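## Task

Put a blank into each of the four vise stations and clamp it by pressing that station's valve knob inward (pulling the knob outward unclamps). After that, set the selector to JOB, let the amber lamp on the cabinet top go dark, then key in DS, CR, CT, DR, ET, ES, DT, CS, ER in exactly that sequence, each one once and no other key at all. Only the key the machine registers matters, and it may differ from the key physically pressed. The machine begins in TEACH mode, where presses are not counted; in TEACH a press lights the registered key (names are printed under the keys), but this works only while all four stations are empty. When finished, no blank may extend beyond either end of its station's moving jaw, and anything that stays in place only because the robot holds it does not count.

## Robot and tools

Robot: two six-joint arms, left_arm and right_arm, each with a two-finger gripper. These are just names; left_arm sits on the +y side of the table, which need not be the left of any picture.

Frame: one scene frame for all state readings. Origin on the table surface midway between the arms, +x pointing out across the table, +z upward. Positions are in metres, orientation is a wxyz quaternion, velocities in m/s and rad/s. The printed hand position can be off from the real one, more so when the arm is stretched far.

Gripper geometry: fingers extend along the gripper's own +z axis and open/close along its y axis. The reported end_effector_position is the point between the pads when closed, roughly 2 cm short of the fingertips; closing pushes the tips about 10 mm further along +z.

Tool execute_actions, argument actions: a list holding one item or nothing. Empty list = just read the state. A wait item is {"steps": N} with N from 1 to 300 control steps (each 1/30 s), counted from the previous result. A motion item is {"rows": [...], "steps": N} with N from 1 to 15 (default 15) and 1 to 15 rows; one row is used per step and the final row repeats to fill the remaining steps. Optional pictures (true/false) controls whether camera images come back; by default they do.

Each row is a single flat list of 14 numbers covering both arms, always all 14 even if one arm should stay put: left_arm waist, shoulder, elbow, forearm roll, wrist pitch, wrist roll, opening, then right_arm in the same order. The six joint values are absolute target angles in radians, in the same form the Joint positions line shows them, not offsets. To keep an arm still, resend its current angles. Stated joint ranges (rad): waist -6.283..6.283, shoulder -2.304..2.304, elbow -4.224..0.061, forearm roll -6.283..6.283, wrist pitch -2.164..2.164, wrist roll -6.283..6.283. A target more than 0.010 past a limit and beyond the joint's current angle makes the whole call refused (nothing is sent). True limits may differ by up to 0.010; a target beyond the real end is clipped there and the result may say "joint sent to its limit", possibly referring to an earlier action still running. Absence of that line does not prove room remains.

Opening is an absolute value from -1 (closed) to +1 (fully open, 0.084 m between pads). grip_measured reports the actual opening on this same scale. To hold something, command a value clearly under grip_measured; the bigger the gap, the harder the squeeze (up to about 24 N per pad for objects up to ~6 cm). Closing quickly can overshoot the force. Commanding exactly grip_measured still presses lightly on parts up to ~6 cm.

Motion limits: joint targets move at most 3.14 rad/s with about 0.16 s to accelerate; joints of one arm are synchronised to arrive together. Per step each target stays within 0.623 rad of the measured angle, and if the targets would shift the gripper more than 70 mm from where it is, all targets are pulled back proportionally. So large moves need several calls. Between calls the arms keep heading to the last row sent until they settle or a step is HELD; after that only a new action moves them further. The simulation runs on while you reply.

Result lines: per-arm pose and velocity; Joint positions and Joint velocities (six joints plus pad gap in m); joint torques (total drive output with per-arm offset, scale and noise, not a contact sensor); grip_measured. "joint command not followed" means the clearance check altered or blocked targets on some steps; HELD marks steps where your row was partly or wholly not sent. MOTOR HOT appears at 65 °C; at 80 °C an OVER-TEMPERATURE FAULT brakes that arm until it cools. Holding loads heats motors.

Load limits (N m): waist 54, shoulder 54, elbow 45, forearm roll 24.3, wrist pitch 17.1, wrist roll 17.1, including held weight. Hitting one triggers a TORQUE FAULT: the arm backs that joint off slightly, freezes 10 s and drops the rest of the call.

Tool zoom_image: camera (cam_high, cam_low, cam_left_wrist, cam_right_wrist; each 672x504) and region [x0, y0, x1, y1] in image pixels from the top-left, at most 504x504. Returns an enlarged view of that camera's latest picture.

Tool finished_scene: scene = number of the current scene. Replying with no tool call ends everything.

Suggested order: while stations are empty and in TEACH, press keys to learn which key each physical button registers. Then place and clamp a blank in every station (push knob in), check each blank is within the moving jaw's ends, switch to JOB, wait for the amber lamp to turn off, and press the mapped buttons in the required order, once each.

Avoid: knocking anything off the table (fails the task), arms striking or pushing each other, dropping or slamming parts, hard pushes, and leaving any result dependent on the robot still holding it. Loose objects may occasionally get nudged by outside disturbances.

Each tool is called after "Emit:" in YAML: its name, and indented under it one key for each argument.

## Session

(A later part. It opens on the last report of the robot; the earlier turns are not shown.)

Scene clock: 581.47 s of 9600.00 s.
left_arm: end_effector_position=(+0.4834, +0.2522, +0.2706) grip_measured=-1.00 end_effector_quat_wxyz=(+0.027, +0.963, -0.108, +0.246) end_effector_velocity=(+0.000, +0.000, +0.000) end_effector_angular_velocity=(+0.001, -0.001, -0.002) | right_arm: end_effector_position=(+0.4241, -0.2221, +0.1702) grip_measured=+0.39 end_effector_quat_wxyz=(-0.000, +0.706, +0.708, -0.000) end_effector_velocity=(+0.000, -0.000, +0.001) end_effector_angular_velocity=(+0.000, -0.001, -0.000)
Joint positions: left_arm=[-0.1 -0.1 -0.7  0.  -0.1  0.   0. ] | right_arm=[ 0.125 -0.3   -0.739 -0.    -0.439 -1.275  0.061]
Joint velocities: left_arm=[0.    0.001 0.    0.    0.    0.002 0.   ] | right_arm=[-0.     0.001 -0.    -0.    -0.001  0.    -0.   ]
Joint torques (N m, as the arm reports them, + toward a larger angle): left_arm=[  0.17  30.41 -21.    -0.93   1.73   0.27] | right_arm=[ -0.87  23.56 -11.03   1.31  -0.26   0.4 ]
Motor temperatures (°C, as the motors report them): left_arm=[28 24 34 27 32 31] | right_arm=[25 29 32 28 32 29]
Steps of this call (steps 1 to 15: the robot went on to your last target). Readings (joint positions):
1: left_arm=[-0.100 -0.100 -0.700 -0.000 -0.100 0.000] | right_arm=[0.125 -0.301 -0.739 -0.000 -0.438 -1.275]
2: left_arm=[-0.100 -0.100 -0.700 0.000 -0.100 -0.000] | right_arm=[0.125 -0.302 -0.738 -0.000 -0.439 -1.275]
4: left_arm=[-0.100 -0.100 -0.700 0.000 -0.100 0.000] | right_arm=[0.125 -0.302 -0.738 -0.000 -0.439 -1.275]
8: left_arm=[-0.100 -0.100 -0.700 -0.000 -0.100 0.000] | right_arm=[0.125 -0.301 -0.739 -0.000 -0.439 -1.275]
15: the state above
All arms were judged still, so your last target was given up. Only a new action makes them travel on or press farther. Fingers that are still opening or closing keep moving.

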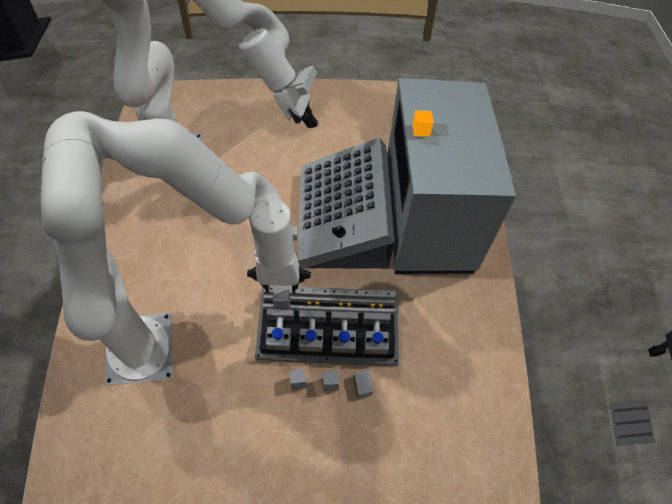

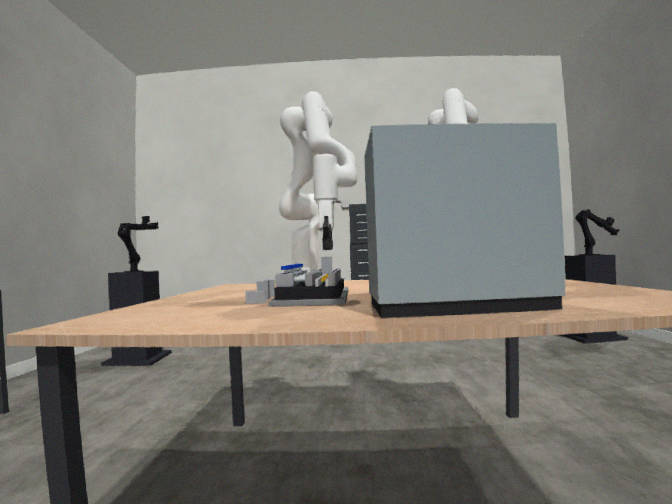

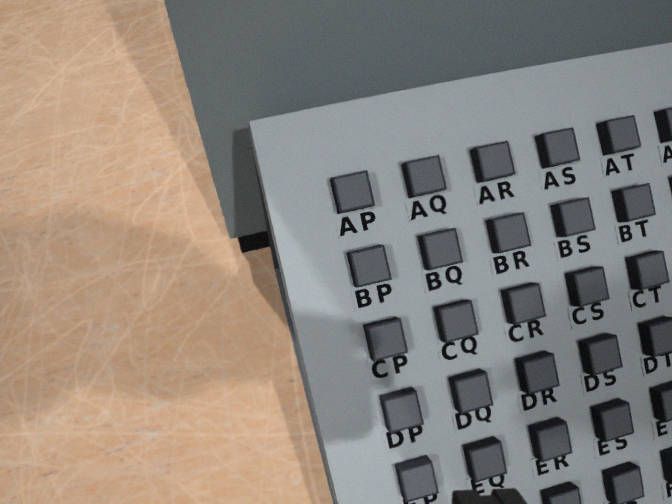

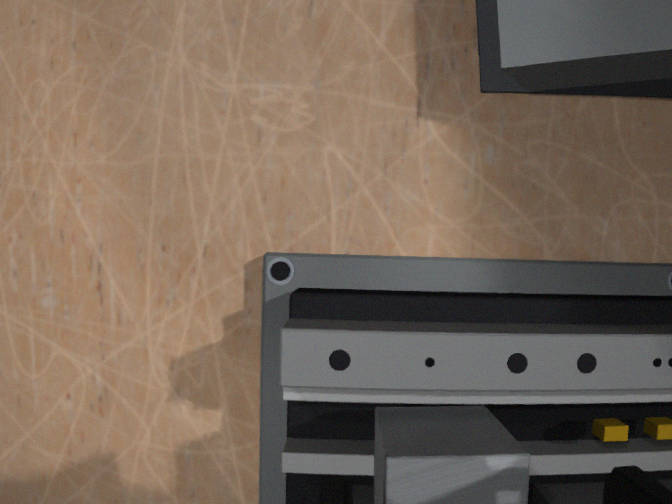

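Emit:
execute_actions:
  actions:
    - {"rows":[[-0.1,-0.1,-0.7,0,-0.1,0,-1,0.0,-0.25,-0.72,0,-0.45,-1.45,-1],[-0.1,-0.1,-0.7,0,-0.1,0,-1,-0.120,-0.257,-0.686,0,-0.429,-1.52,-1]],"steps":15}

Emit:
execute_actions:
  actions:
    - {"rows":[[-0.1,-0.1,-0.7,0,-0.1,0,-1,-0.120,-0.290,-0.683,0,-0.393,-1.52,-1]],"steps":15}

Emit:
zoom_image:
  camera: "cam_low"
  region: [240,230,370,320]

Emit:
zoom_image:
  camera: "cam_high"
  region: [240,270,410,410]

Scene clock: 599.43 s of 9600.00 s.
left_arm: end_effector_position=(+0.4834, +0.2522, +0.2706) grip_measured=-1.00 end_effector_quat_wxyz=(+0.027, +0.963, -0.108, +0.246) end_effector_velocity=(+0.000, -0.000, +0.001) end_effector_angular_velocity=(-0.001, -0.002, +0.001) | right_arm: end_effector_position=(+0.4232, -0.3265, +0.1717) grip_measured=-1.00 end_effector_quat_wxyz=(-0.000, +0.706, +0.708, -0.000) end_effector_velocity=(+0.001, -0.001, +0.000) end_effector_angular_velocity=(+0.000, -0.001, +0.001)
Joint positions: left_arm=[-0.1 -0.1 -0.7  0.  -0.1  0.   0. ] | right_arm=[-0.119 -0.257 -0.686  0.    -0.429 -1.52   0.   ]
Joint velocities: left_arm=[ 0.     0.002  0.     0.001  0.001 -0.002  0.   ] | right_arm=[-0.003 -0.    -0.    -0.     0.001 -0.004  0.   ]
Joint torques (N m, as the arm reports them, + toward a larger angle): left_arm=[  0.85  30.83 -20.97  -0.71   1.74   0.33] | right_arm=[ -2.86  20.92 -10.49   2.64  -0.39   0.6 ]
Motor temperatures (°C, as the motors report them): left_arm=[28 24 34 27 32 31] | right_arm=[25 29 32 28 32 29]
Steps of this call (steps 1 to 90: nothing new was sent; then 14.47 s passed at rest; steps 91 to 105: all 15 steps of this action). Readings (joint positions):
91: left_arm=[-0.100 -0.100 -0.700 -0.000 -0.100 0.000] | right_arm=[0.124 -0.300 -0.739 0.000 -0.439 -1.276]
92: left_arm=[-0.100 -0.100 -0.700 0.000 -0.100 -0.000] | right_arm=[0.118 -0.297 -0.738 0.000 -0.440 -1.287]
94: left_arm=[-0.100 -0.100 -0.700 -0.000 -0.100 0.000] | right_arm=[0.062 -0.282 -0.728 0.000 -0.439 -1.354]
98: left_arm=[-0.100 -0.100 -0.700 0.000 -0.100 -0.000] | right_arm=[-0.091 -0.261 -0.693 -0.000 -0.431 -1.490]
105: the state above

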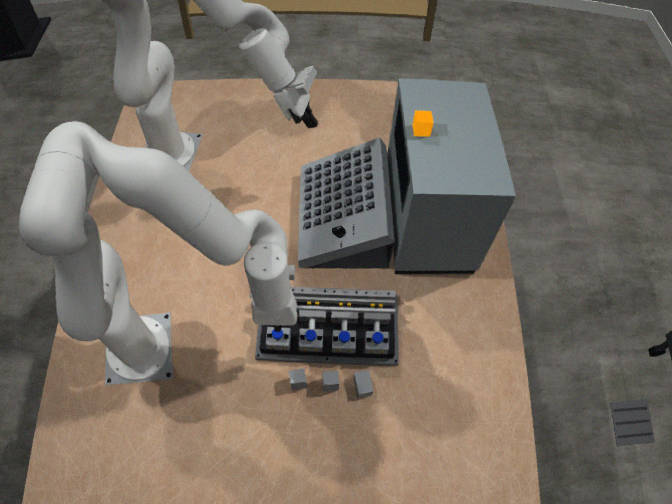

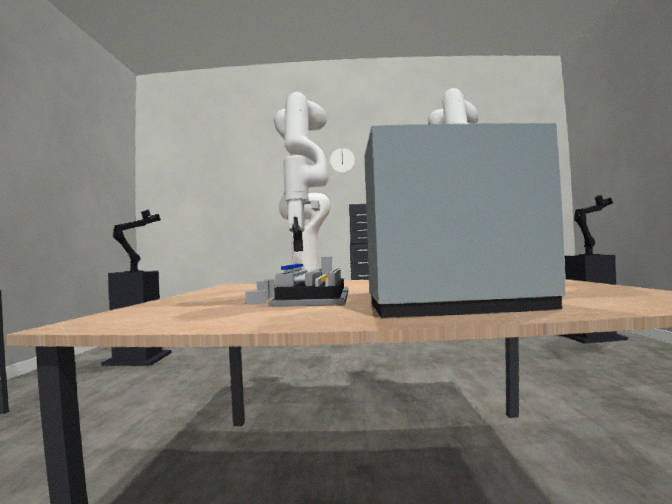

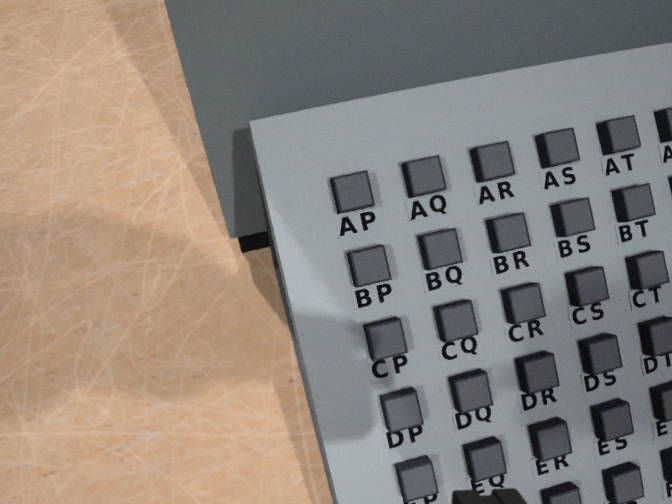

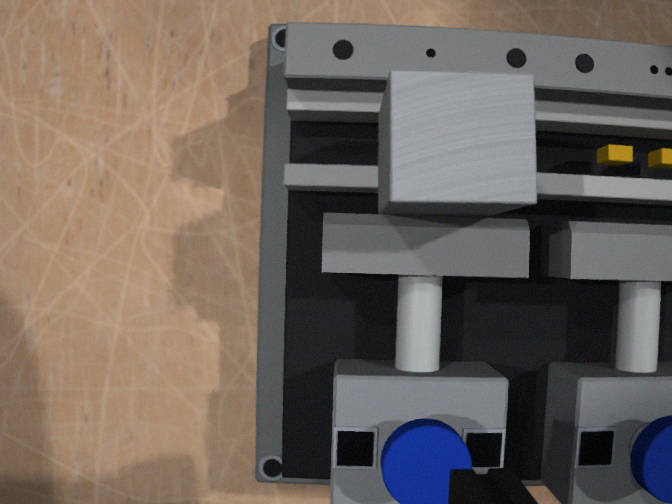

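Scene clock: 599.93 s of 9600.00 s.
left_arm: end_effector_position=(+0.4834, +0.2522, +0.2706) grip_measured=-1.00 end_effector_quat_wxyz=(+0.027, +0.963, -0.108, +0.246) end_effector_velocity=(+0.000, -0.000, +0.000) end_effector_angular_velocity=(+0.000, -0.001, -0.001) | right_arm: end_effector_position=(+0.4237, -0.3271, +0.1572) grip_measured=-1.00 end_effector_quat_wxyz=(+0.000, +0.706, +0.708, +0.000) end_effector_velocity=(-0.001, +0.000, -0.001) end_effector_angular_velocity=(-0.000, +0.003, +0.000)
Joint positions: left_arm=[-0.1 -0.1 -0.7 -0.  -0.1 -0.   0. ] | right_arm=[-0.12  -0.29  -0.683  0.    -0.393 -1.52   0.   ]
Joint velocities: left_arm=[-0.    -0.     0.     0.     0.002  0.001  0.   ] | right_arm=[ 0.    -0.002  0.001  0.    -0.    -0.     0.   ]
Joint torques (N m, as the arm reports them, + toward a larger angle): left_arm=[ -0.22  30.35 -21.43  -1.13   1.67   0.29] | right_arm=[ -0.87  21.62 -10.33   2.4   -0.3    0.59]
Motor temperatures (°C, as the motors report them): left_arm=[28 24 34 27 32 31] | right_arm=[25 29 32 28 32 29]
Steps of this call (steps 1 to 15: all 15 steps of this action). Readings (joint positions):
1: left_arm=[-0.100 -0.100 -0.700 -0.000 -0.100 -0.000] | right_arm=[-0.119 -0.258 -0.686 0.000 -0.428 -1.520]
2: left_arm=[-0.100 -0.100 -0.700 0.000 -0.100 0.000] | right_arm=[-0.119 -0.264 -0.686 0.000 -0.419 -1.520]
4: left_arm=[-0.100 -0.100 -0.700 -0.000 -0.100 -0.000] | right_arm=[-0.119 -0.284 -0.684 0.000 -0.401 -1.520]
8: left_arm=[-0.100 -0.100 -0.700 -0.000 -0.100 0.000] | right_arm=[-0.120 -0.290 -0.683 0.000 -0.393 -1.520]
15: the state above

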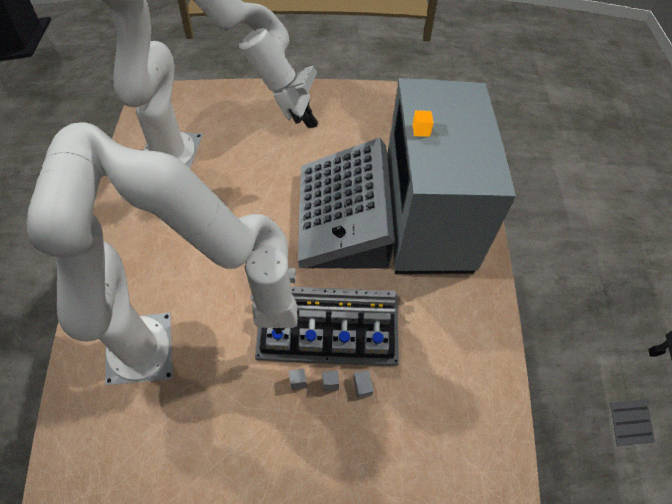

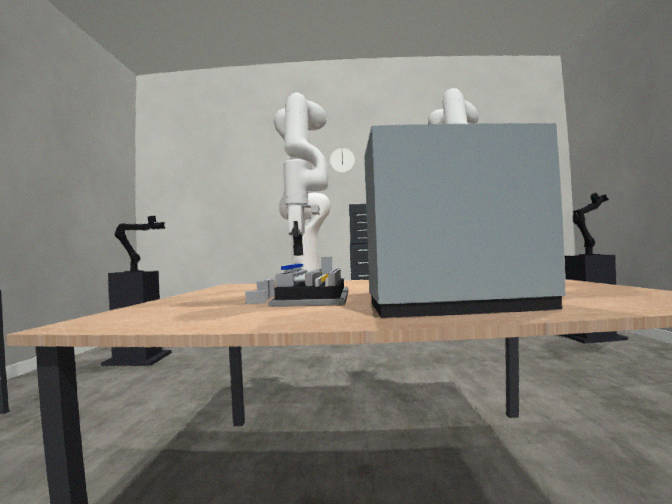

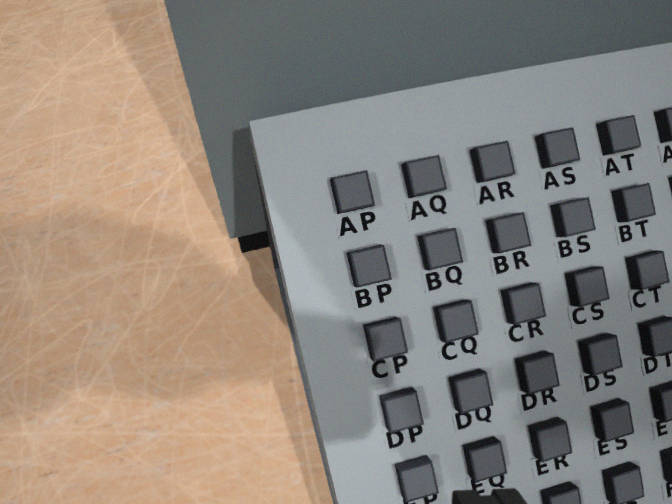

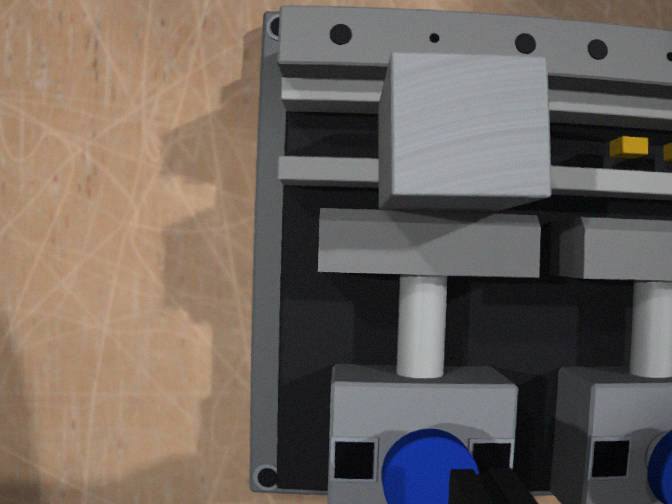

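Region (240, 230, 370, 320) of cam_low's 672x504 image, scaled by 3.877, with more detail than that image has; it fills the top 349 rows of this view, and the rest is white.

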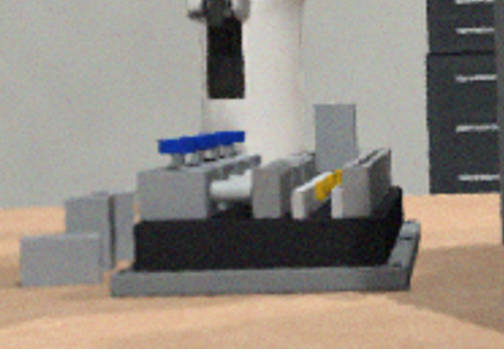

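Region (240, 270, 410, 410) of cam_high's 672x504 image, scaled by 2.965, with more detail than that image has; it fills the top 415 rows of this view, and the rest is white.

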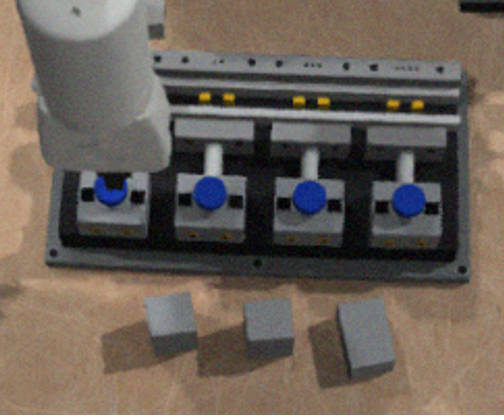

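Emit:
execute_actions:
  actions:
    - {"rows":[[-0.1,-0.1,-0.7,0,-0.1,0,-1,-0.120,-0.323,-0.680,0,-0.357,-1.52,-1],[-0.1,-0.1,-0.7,0,-0.1,0,-1,-0.120,-0.323,-0.680,0,-0.357,-1.52,-1],[-0.1,-0.1,-0.7,0,-0.1,0,-1,-0.120,-0.323,-0.680,0,-0.357,-1.52,-1],[-0.1,-0.1,-0.7,0,-0.1,0,-1,-0.120,-0.323,-0.680,0,-0.357,-1.52,-1],[-0.1,-0.1,-0.7,0,-0.1,0,-1,-0.120,-0.334,-0.679,0,-0.345,-1.52,-1],[-0.1,-0.1,-0.7,0,-0.1,0,-1,-0.120,-0.334,-0.679,0,-0.345,-1.52,-1],[-0.1,-0.1,-0.7,0,-0.1,0,-1,-0.120,-0.334,-0.679,0,-0.345,-1.52,-1],[-0.1,-0.1,-0.7,0,-0.1,0,-1,-0.120,-0.345,-0.678,0,-0.333,-1.52,-1]],"steps":15}

Emit:
zoom_image:
  camera: "cam_low"
  region: [240,230,370,320]

Scene clock: 607.60 s of 9600.00 s.
left_arm: end_effector_position=(+0.4834, +0.2522, +0.2706) grip_measured=-1.00 end_effector_quat_wxyz=(+0.027, +0.963, -0.108, +0.246) end_effector_velocity=(-0.000, +0.000, -0.000) end_effector_angular_velocity=(-0.000, +0.002, +0.002) | right_arm: end_effector_position=(+0.4234, -0.3271, +0.1331) grip_measured=-1.00 end_effector_quat_wxyz=(+0.000, +0.706, +0.708, +0.000) end_effector_velocity=(+0.002, +0.000, +0.000) end_effector_angular_velocity=(+0.000, -0.005, -0.000)
Joint positions: left_arm=[-0.1 -0.1 -0.7 -0.  -0.1  0.   0. ] | right_arm=[-0.12  -0.345 -0.678  0.    -0.333 -1.52   0.   ]
Joint velocities: left_arm=[ 0.    -0.    -0.    -0.    -0.002 -0.002  0.   ] | right_arm=[ 0.    -0.    -0.002  0.     0.004 -0.     0.   ]
Joint torques (N m, as the arm reports them, + toward a larger angle): left_arm=[  0.54  30.3  -21.63  -1.16   1.74   0.21] | right_arm=[ 1.03 22.31 -9.27  2.09 -0.19  0.44]
Motor temperatures (°C, as the motors report them): left_arm=[28 24 34 27 32 31] | right_arm=[25 29 32 28 32 29]
Steps of this call (steps 1 to 15: the robot went on to your last target; steps 16 to 90: nothing new was sent; then 4.17 s passed at rest; steps 91 to 105: all 15 steps of this action). Readings (joint positions):
91: left_arm=[-0.100 -0.100 -0.700 -0.000 -0.100 0.000] | right_arm=[-0.120 -0.291 -0.683 -0.000 -0.392 -1.520]
92: left_arm=[-0.100 -0.100 -0.700 0.000 -0.100 -0.000] | right_arm=[-0.120 -0.297 -0.683 0.000 -0.383 -1.520]
94: left_arm=[-0.100 -0.100 -0.700 -0.000 -0.100 -0.000] | right_arm=[-0.120 -0.317 -0.680 -0.000 -0.365 -1.520]
98: left_arm=[-0.100 -0.100 -0.700 -0.000 -0.100 -0.000] | right_arm=[-0.120 -0.333 -0.679 -0.000 -0.347 -1.520]
105: the state above

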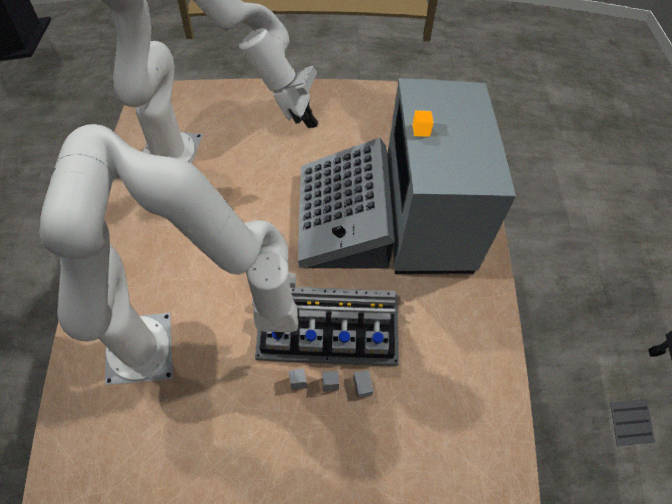

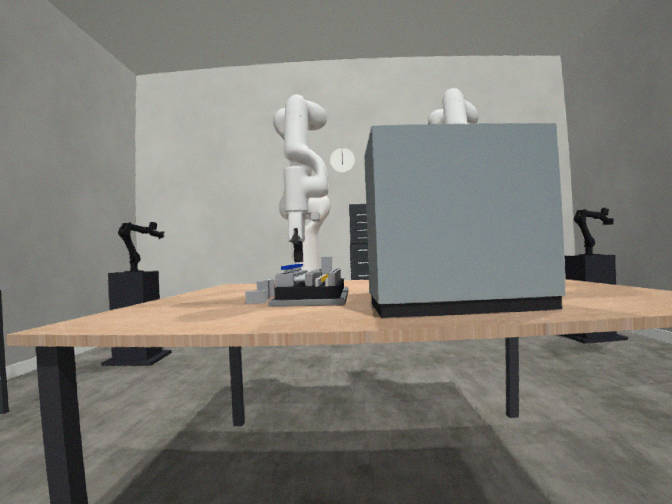

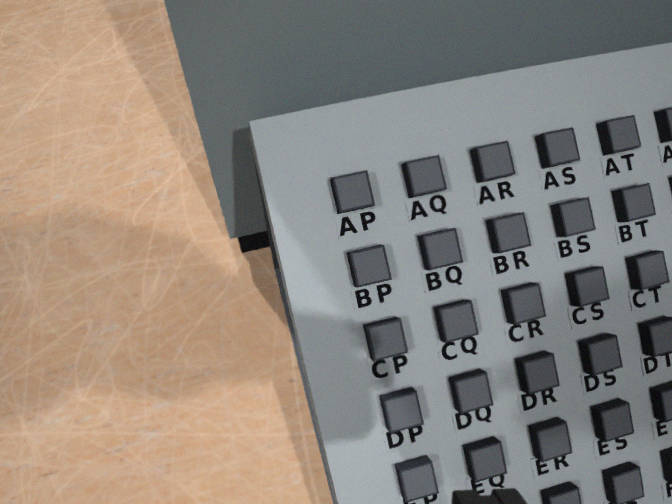

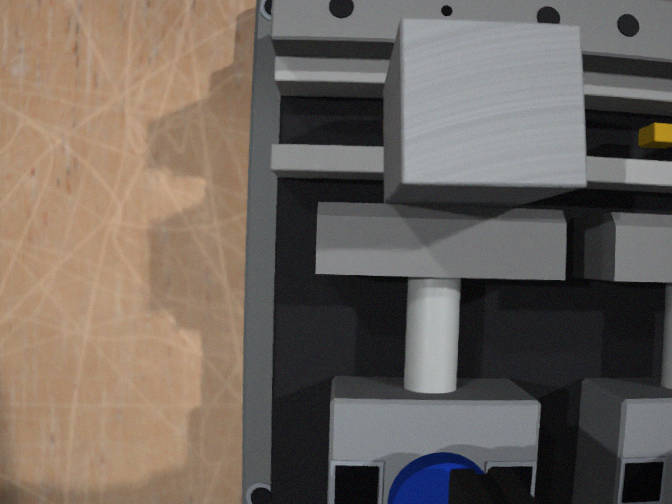

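Region (240, 230, 370, 320) of cam_low's 672x504 image, scaled by 3.877, with more detail than that image has; it fills the top 349 rows of this view, and the rest is white.

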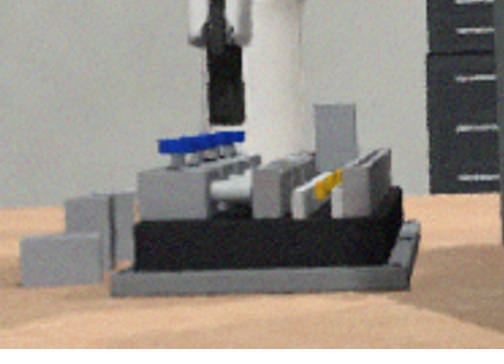

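Emit:
execute_actions:
  actions:
    - {"rows":[[-0.1,-0.1,-0.7,0,-0.1,0,-1,-0.120,-0.356,-0.677,0,-0.321,-1.52,-1],[-0.1,-0.1,-0.7,0,-0.1,0,-1,-0.120,-0.356,-0.677,0,-0.321,-1.52,-1],[-0.1,-0.1,-0.7,0,-0.1,0,-1,-0.120,-0.356,-0.677,0,-0.321,-1.52,-1],[-0.1,-0.1,-0.7,0,-0.1,0,-1,-0.120,-0.366,-0.676,0,-0.310,-1.52,-1],[-0.1,-0.1,-0.7,0,-0.1,0,-1,-0.120,-0.366,-0.676,0,-0.310,-1.52,-1],[-0.1,-0.1,-0.7,0,-0.1,0,-1,-0.120,-0.366,-0.676,0,-0.310,-1.52,-1],[-0.1,-0.1,-0.7,0,-0.1,0,-1,-0.120,-0.378,-0.675,0,-0.297,-1.52,-1]],"steps":15}

Emit:
zoom_image:
  camera: "cam_low"
  region: [240,230,370,320]

Scene clock: 614.50 s of 9600.00 s.
left_arm: end_effector_position=(+0.4834, +0.2522, +0.2706) grip_measured=-1.00 end_effector_quat_wxyz=(+0.027, +0.963, -0.108, +0.246) end_effector_velocity=(+0.000, -0.000, +0.001) end_effector_angular_velocity=(+0.001, -0.002, -0.002) | right_arm: end_effector_position=(+0.4229, -0.3271, +0.1188) grip_measured=-1.00 end_effector_quat_wxyz=(+0.000, +0.706, +0.708, +0.000) end_effector_velocity=(-0.000, -0.000, -0.000) end_effector_angular_velocity=(+0.000, -0.000, -0.001)
Joint positions: left_arm=[-0.1 -0.1 -0.7  0.  -0.1 -0.   0. ] | right_arm=[-0.12  -0.378 -0.675  0.    -0.297 -1.52   0.   ]
Joint velocities: left_arm=[ 0.     0.001 -0.    -0.001  0.     0.003  0.   ] | right_arm=[-0.    -0.001  0.001  0.001  0.002  0.     0.   ]
Joint torques (N m, as the arm reports them, + toward a larger angle): left_arm=[  0.42  30.87 -21.65  -1.01   1.78   0.34] | right_arm=[ 0.65 21.02 -6.77  2.61 -0.92  0.6 ]
Motor temperatures (°C, as the motors report them): left_arm=[28 24 34 27 32 31] | right_arm=[25 29 32 28 32 29]
Steps of this call (steps 1 to 15: the robot went on to your last target; steps 16 to 90: nothing new was sent; then 3.40 s passed at rest; steps 91 to 105: all 15 steps of this action). Readings (joint positions):
91: left_arm=[-0.100 -0.100 -0.700 -0.000 -0.100 -0.000] | right_arm=[-0.120 -0.345 -0.678 -0.000 -0.332 -1.520]
92: left_arm=[-0.100 -0.100 -0.700 -0.000 -0.100 0.000] | right_arm=[-0.120 -0.348 -0.678 0.000 -0.329 -1.520]
94: left_arm=[-0.100 -0.100 -0.700 0.000 -0.100 0.000] | right_arm=[-0.120 -0.355 -0.677 -0.000 -0.323 -1.520]
98: left_arm=[-0.100 -0.100 -0.700 0.000 -0.100 -0.000] | right_arm=[-0.120 -0.368 -0.676 0.000 -0.307 -1.520]
105: the state above

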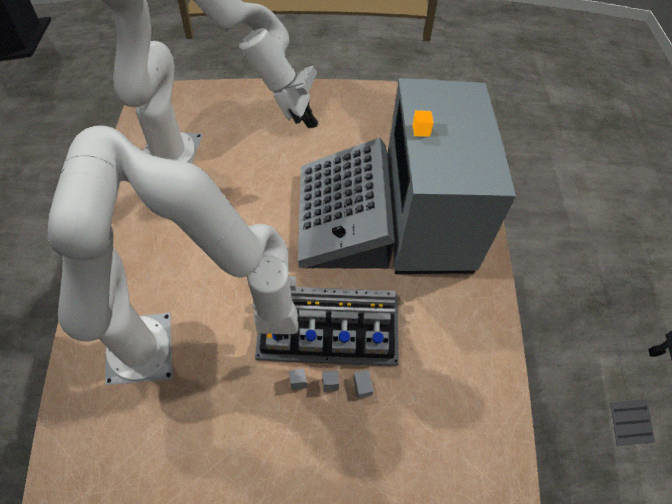

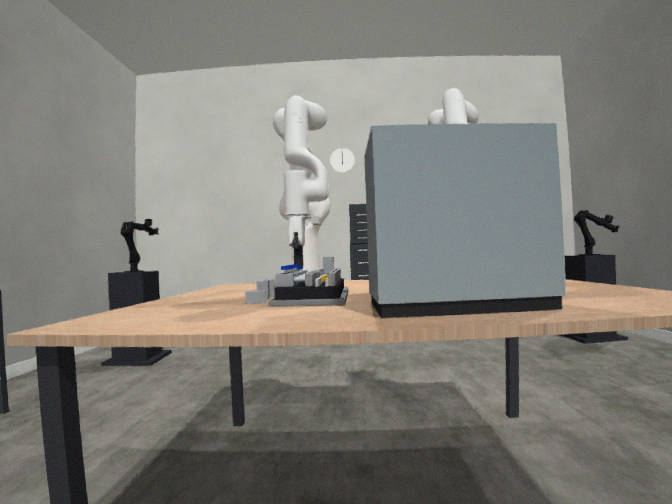

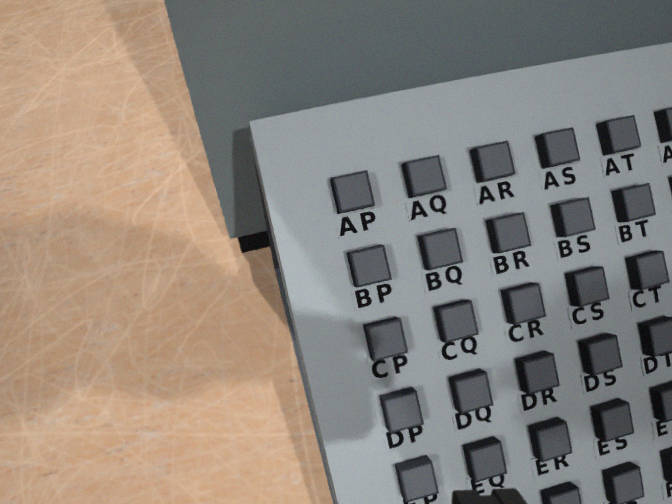

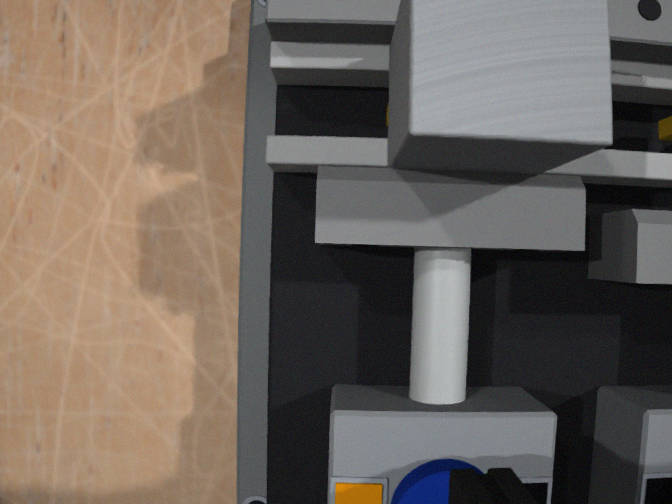

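Region (240, 230, 370, 320) of cam_low's 672x504 image, scaled by 3.877, with more detail than that image has; it fills the top 349 rows of this view, and the rest is white.

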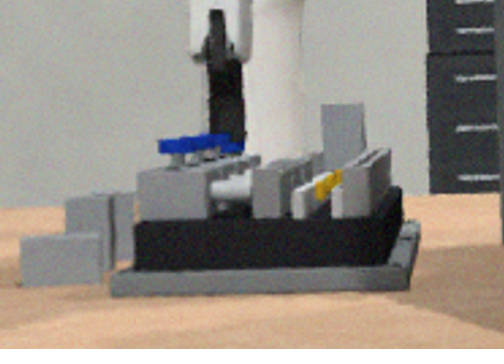

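Emit:
execute_actions:
  actions:
    - {"rows":[[-0.1,-0.1,-0.7,0,-0.1,0,-1,-0.120,-0.22,-0.686,0,-0.466,-1.52,-1],[-0.1,-0.1,-0.7,0,-0.1,0,-1,-0.120,-0.22,-0.686,0,-0.466,-1.52,-1],[-0.1,-0.1,-0.7,0,-0.1,0,-1,-0.120,-0.22,-0.686,0,-0.466,-1.52,-1],[-0.1,-0.1,-0.7,0,-0.1,0,-1,-0.120,-0.22,-0.686,0,-0.466,-1.52,-1],[-0.1,-0.1,-0.7,0,-0.1,0,-1,-0.322,-0.3265,-0.869,0,-0.5425,-1.87,0.4]],"steps":15}
  pictures: false

Emit:
execute_actions:
  actions:
    - {"steps":15}

Scene clock: 622.50 s of 9600.00 s.
left_arm: end_effector_position=(+0.4834, +0.2522, +0.2706) grip_measured=-1.00 end_effector_quat_wxyz=(+0.027, +0.963, -0.108, +0.246) end_effector_velocity=(+0.000, -0.000, +0.001) end_effector_angular_velocity=(+0.001, -0.002, -0.002) | right_arm: end_effector_position=(+0.4785, -0.4182, +0.2008) grip_measured=+0.39 end_effector_quat_wxyz=(+0.000, +0.654, +0.756, +0.000) end_effector_velocity=(+0.012, -0.034, +0.009) end_effector_angular_velocity=(+0.003, +0.020, +0.107)
Joint positions: left_arm=[-0.1 -0.1 -0.7  0.  -0.1  0.   0. ] | right_arm=[-0.32  -0.326 -0.866 -0.    -0.54  -1.862  0.061]
Joint velocities: left_arm=[ 0.     0.001 -0.     0.001  0.     0.001  0.   ] | right_arm=[-0.068 -0.031 -0.067  0.001 -0.057 -0.176  0.002]
Joint torques (N m, as the arm reports them, + toward a larger angle): left_arm=[  0.97  30.6  -21.39  -1.02   1.75   0.21] | right_arm=[  3.33  27.   -10.18   2.09  -0.41   1.38]
Motor temperatures (°C, as the motors report them): left_arm=[28 24 34 27 32 31] | right_arm=[25 29 32 28 32 29]
Steps of this call (steps 1 to 15: the robot went on to your last target; steps 16 to 90: nothing new was sent; then 4.50 s passed at rest; steps 91 to 105: all 15 steps of this action). Readings (joint positions):
91: left_arm=[-0.100 -0.100 -0.700 -0.000 -0.100 0.000] | right_arm=[-0.120 -0.377 -0.675 0.000 -0.298 -1.520]
92: left_arm=[-0.100 -0.100 -0.700 0.000 -0.100 -0.000] | right_arm=[-0.120 -0.370 -0.674 -0.000 -0.310 -1.520]
94: left_arm=[-0.100 -0.100 -0.700 0.000 -0.100 0.000] | right_arm=[-0.120 -0.309 -0.677 -0.000 -0.379 -1.520]
98: left_arm=[-0.100 -0.100 -0.700 -0.000 -0.100 -0.000] | right_arm=[-0.163 -0.238 -0.730 0.000 -0.473 -1.600]
105: the state above

Scene clock: 623.00 s of 9600.00 s.
left_arm: end_effector_position=(+0.4834, +0.2522, +0.2706) grip_measured=-1.00 end_effector_quat_wxyz=(+0.027, +0.963, -0.108, +0.246) end_effector_velocity=(+0.000, -0.000, +0.000) end_effector_angular_velocity=(-0.001, -0.001, +0.001) | right_arm: end_effector_position=(+0.4792, -0.4192, +0.2015) grip_measured=+0.39 end_effector_quat_wxyz=(-0.000, +0.652, +0.758, -0.000) end_effector_velocity=(+0.000, -0.000, +0.000) end_effector_angular_velocity=(+0.000, -0.001, -0.001)
Joint positions: left_arm=[-0.1 -0.1 -0.7 -0.  -0.1  0.   0. ] | right_arm=[-0.322 -0.326 -0.869  0.    -0.543 -1.87   0.061]
Joint velocities: left_arm=[ 0.    -0.    -0.    -0.     0.001 -0.001  0.   ] | right_arm=[-0.001 -0.    -0.001  0.001 -0.    -0.001 -0.   ]
Joint torques (N m, as the arm reports them, + toward a larger angle): left_arm=[  1.08  30.3  -21.14  -0.96   1.78   0.23] | right_arm=[  2.18  28.38 -11.89   2.1   -0.39   0.59]
Motor temperatures (°C, as the motors report them): left_arm=[28 24 34 27 32 31] | right_arm=[25 29 32 28 32 29]
Steps of this call (steps 1 to 15: the robot went on to your last target). Readings (joint positions):
1: left_arm=[-0.100 -0.100 -0.700 0.000 -0.100 0.000] | right_arm=[-0.321 -0.326 -0.867 -0.000 -0.541 -1.866]
2: left_arm=[-0.100 -0.100 -0.700 0.000 -0.100 -0.000] | right_arm=[-0.321 -0.326 -0.868 -0.000 -0.542 -1.868]
4: left_arm=[-0.100 -0.100 -0.700 0.000 -0.100 -0.000] | right_arm=[-0.321 -0.326 -0.868 -0.000 -0.542 -1.869]
8: left_arm=[-0.100 -0.100 -0.700 0.000 -0.100 0.000] | right_arm=[-0.321 -0.326 -0.868 0.000 -0.543 -1.870]
15: the state above
All arms were judged still, so your last target was given up. Only a new action makes them travel on or press farther. Fingers that are still opening or closing keep moving.

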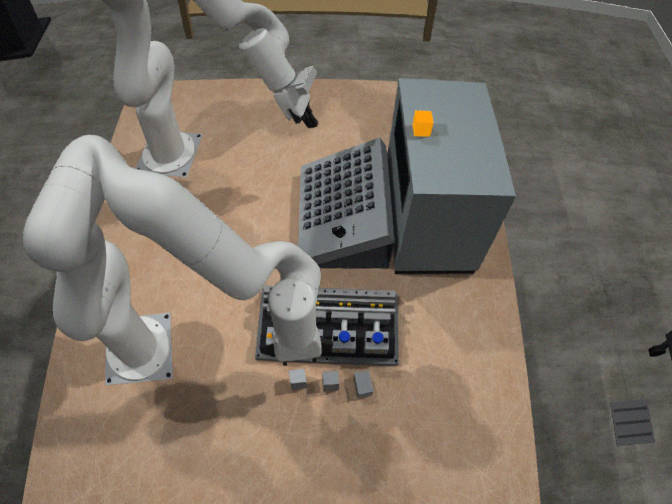

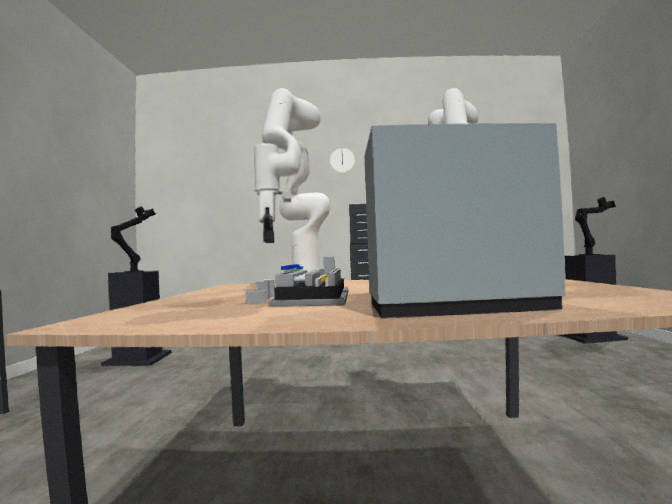

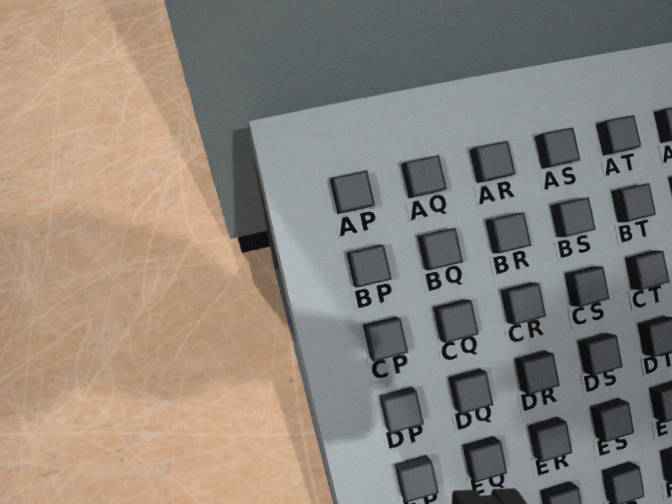

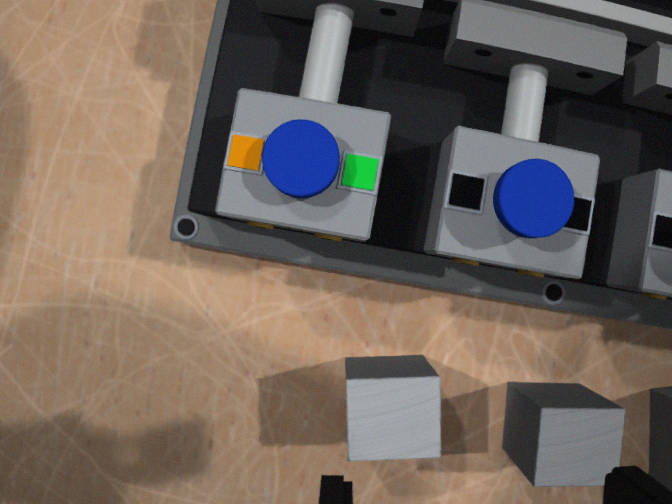

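Emit:
execute_actions:
  actions:
    - {"rows":[[-0.1,-0.1,-0.7,0,-0.1,0,-1,-0.3355,-0.492,-0.831,0,-0.339,-1.885,0.4]],"steps":15}

Emit:
zoom_image:
  camera: "cam_low"
  region: [220,230,350,320]

Scene clock: 639.43 s of 9600.00 s.
left_arm: end_effector_position=(+0.4834, +0.2522, +0.2706) grip_measured=-1.00 end_effector_quat_wxyz=(+0.027, +0.963, -0.108, +0.246) end_effector_velocity=(+0.001, -0.000, +0.001) end_effector_angular_velocity=(-0.001, -0.002, +0.001) | right_arm: end_effector_position=(+0.4728, -0.4247, +0.1122) grip_measured=+0.39 end_effector_quat_wxyz=(+0.001, +0.652, +0.759, +0.000) end_effector_velocity=(-0.003, +0.000, -0.004) end_effector_angular_velocity=(+0.001, +0.009, -0.001)
Joint positions: left_arm=[-0.1 -0.1 -0.7 -0.  -0.1  0.   0. ] | right_arm=[-0.335 -0.491 -0.832  0.    -0.339 -1.885  0.061]
Joint velocities: left_arm=[ 0.     0.001 -0.    -0.     0.001 -0.001  0.   ] | right_arm=[-0.001 -0.007  0.003  0.     0.001 -0.    -0.   ]
Joint torques (N m, as the arm reports them, + toward a larger angle): left_arm=[ -0.42  30.99 -21.47  -1.09   1.71   0.17] | right_arm=[ -1.1   26.88 -11.71   2.04  -0.47   0.19]
Motor temperatures (°C, as the motors report them): left_arm=[28 24 34 27 32 31] | right_arm=[25 29 32 28 32 29]
Steps of this call (steps 1 to 90: nothing new was sent; then 12.93 s passed at rest; steps 91 to 105: all 15 steps of this action). Readings (joint positions):
91: left_arm=[-0.100 -0.100 -0.700 0.000 -0.100 0.000] | right_arm=[-0.322 -0.327 -0.869 0.000 -0.541 -1.870]
92: left_arm=[-0.100 -0.100 -0.700 0.000 -0.100 -0.000] | right_arm=[-0.323 -0.334 -0.868 0.000 -0.530 -1.871]
94: left_arm=[-0.100 -0.100 -0.700 0.000 -0.100 0.000] | right_arm=[-0.327 -0.386 -0.858 0.000 -0.462 -1.876]
98: left_arm=[-0.100 -0.100 -0.700 -0.000 -0.100 -0.000] | right_arm=[-0.335 -0.487 -0.829 -0.000 -0.352 -1.884]
105: the state above

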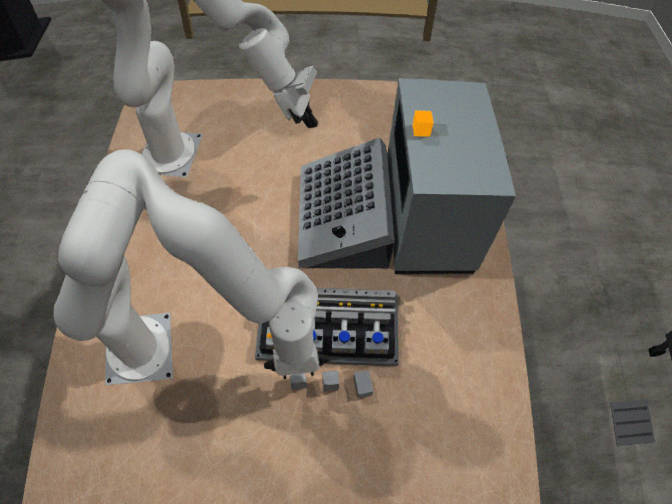

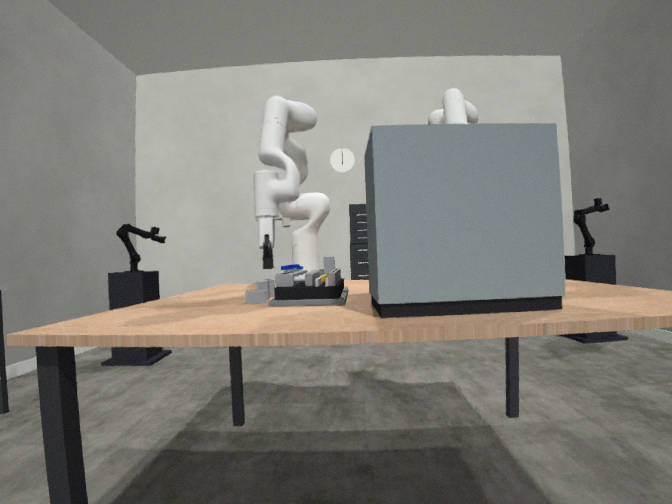

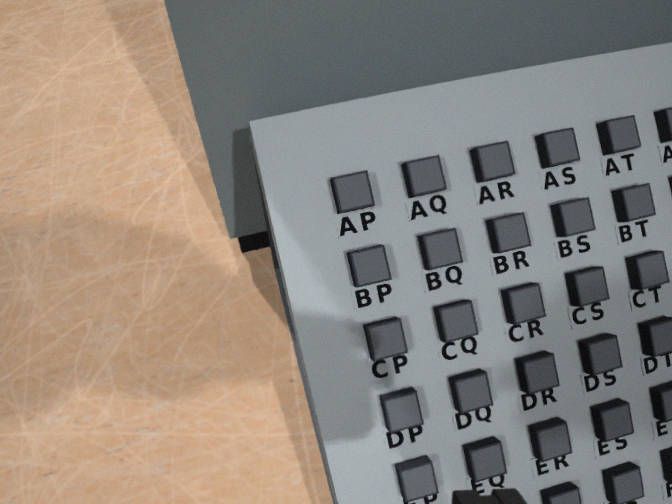

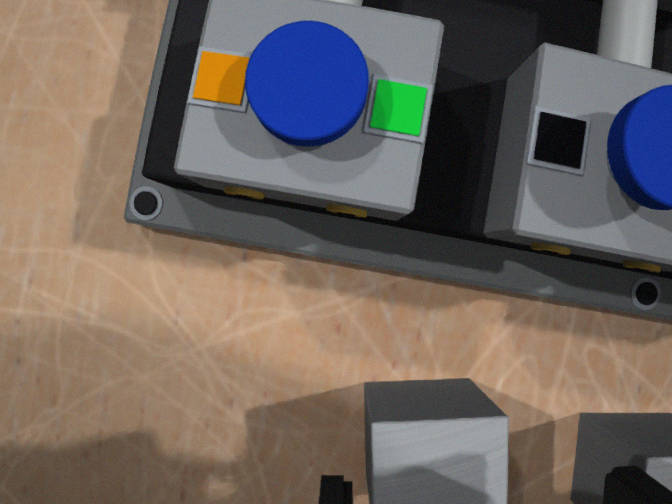

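Region (220, 230, 350, 320) of cam_low's 672x504 image, scaled by 3.877, with more detail than that image has; it fills the top 349 rows of this view, and the rest is white.

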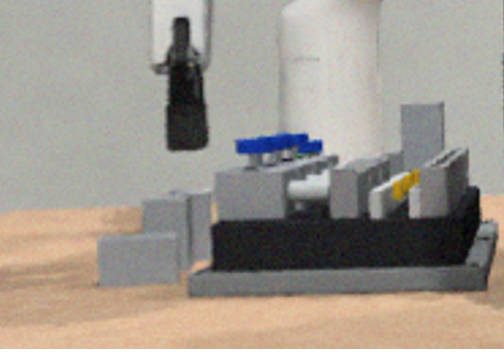

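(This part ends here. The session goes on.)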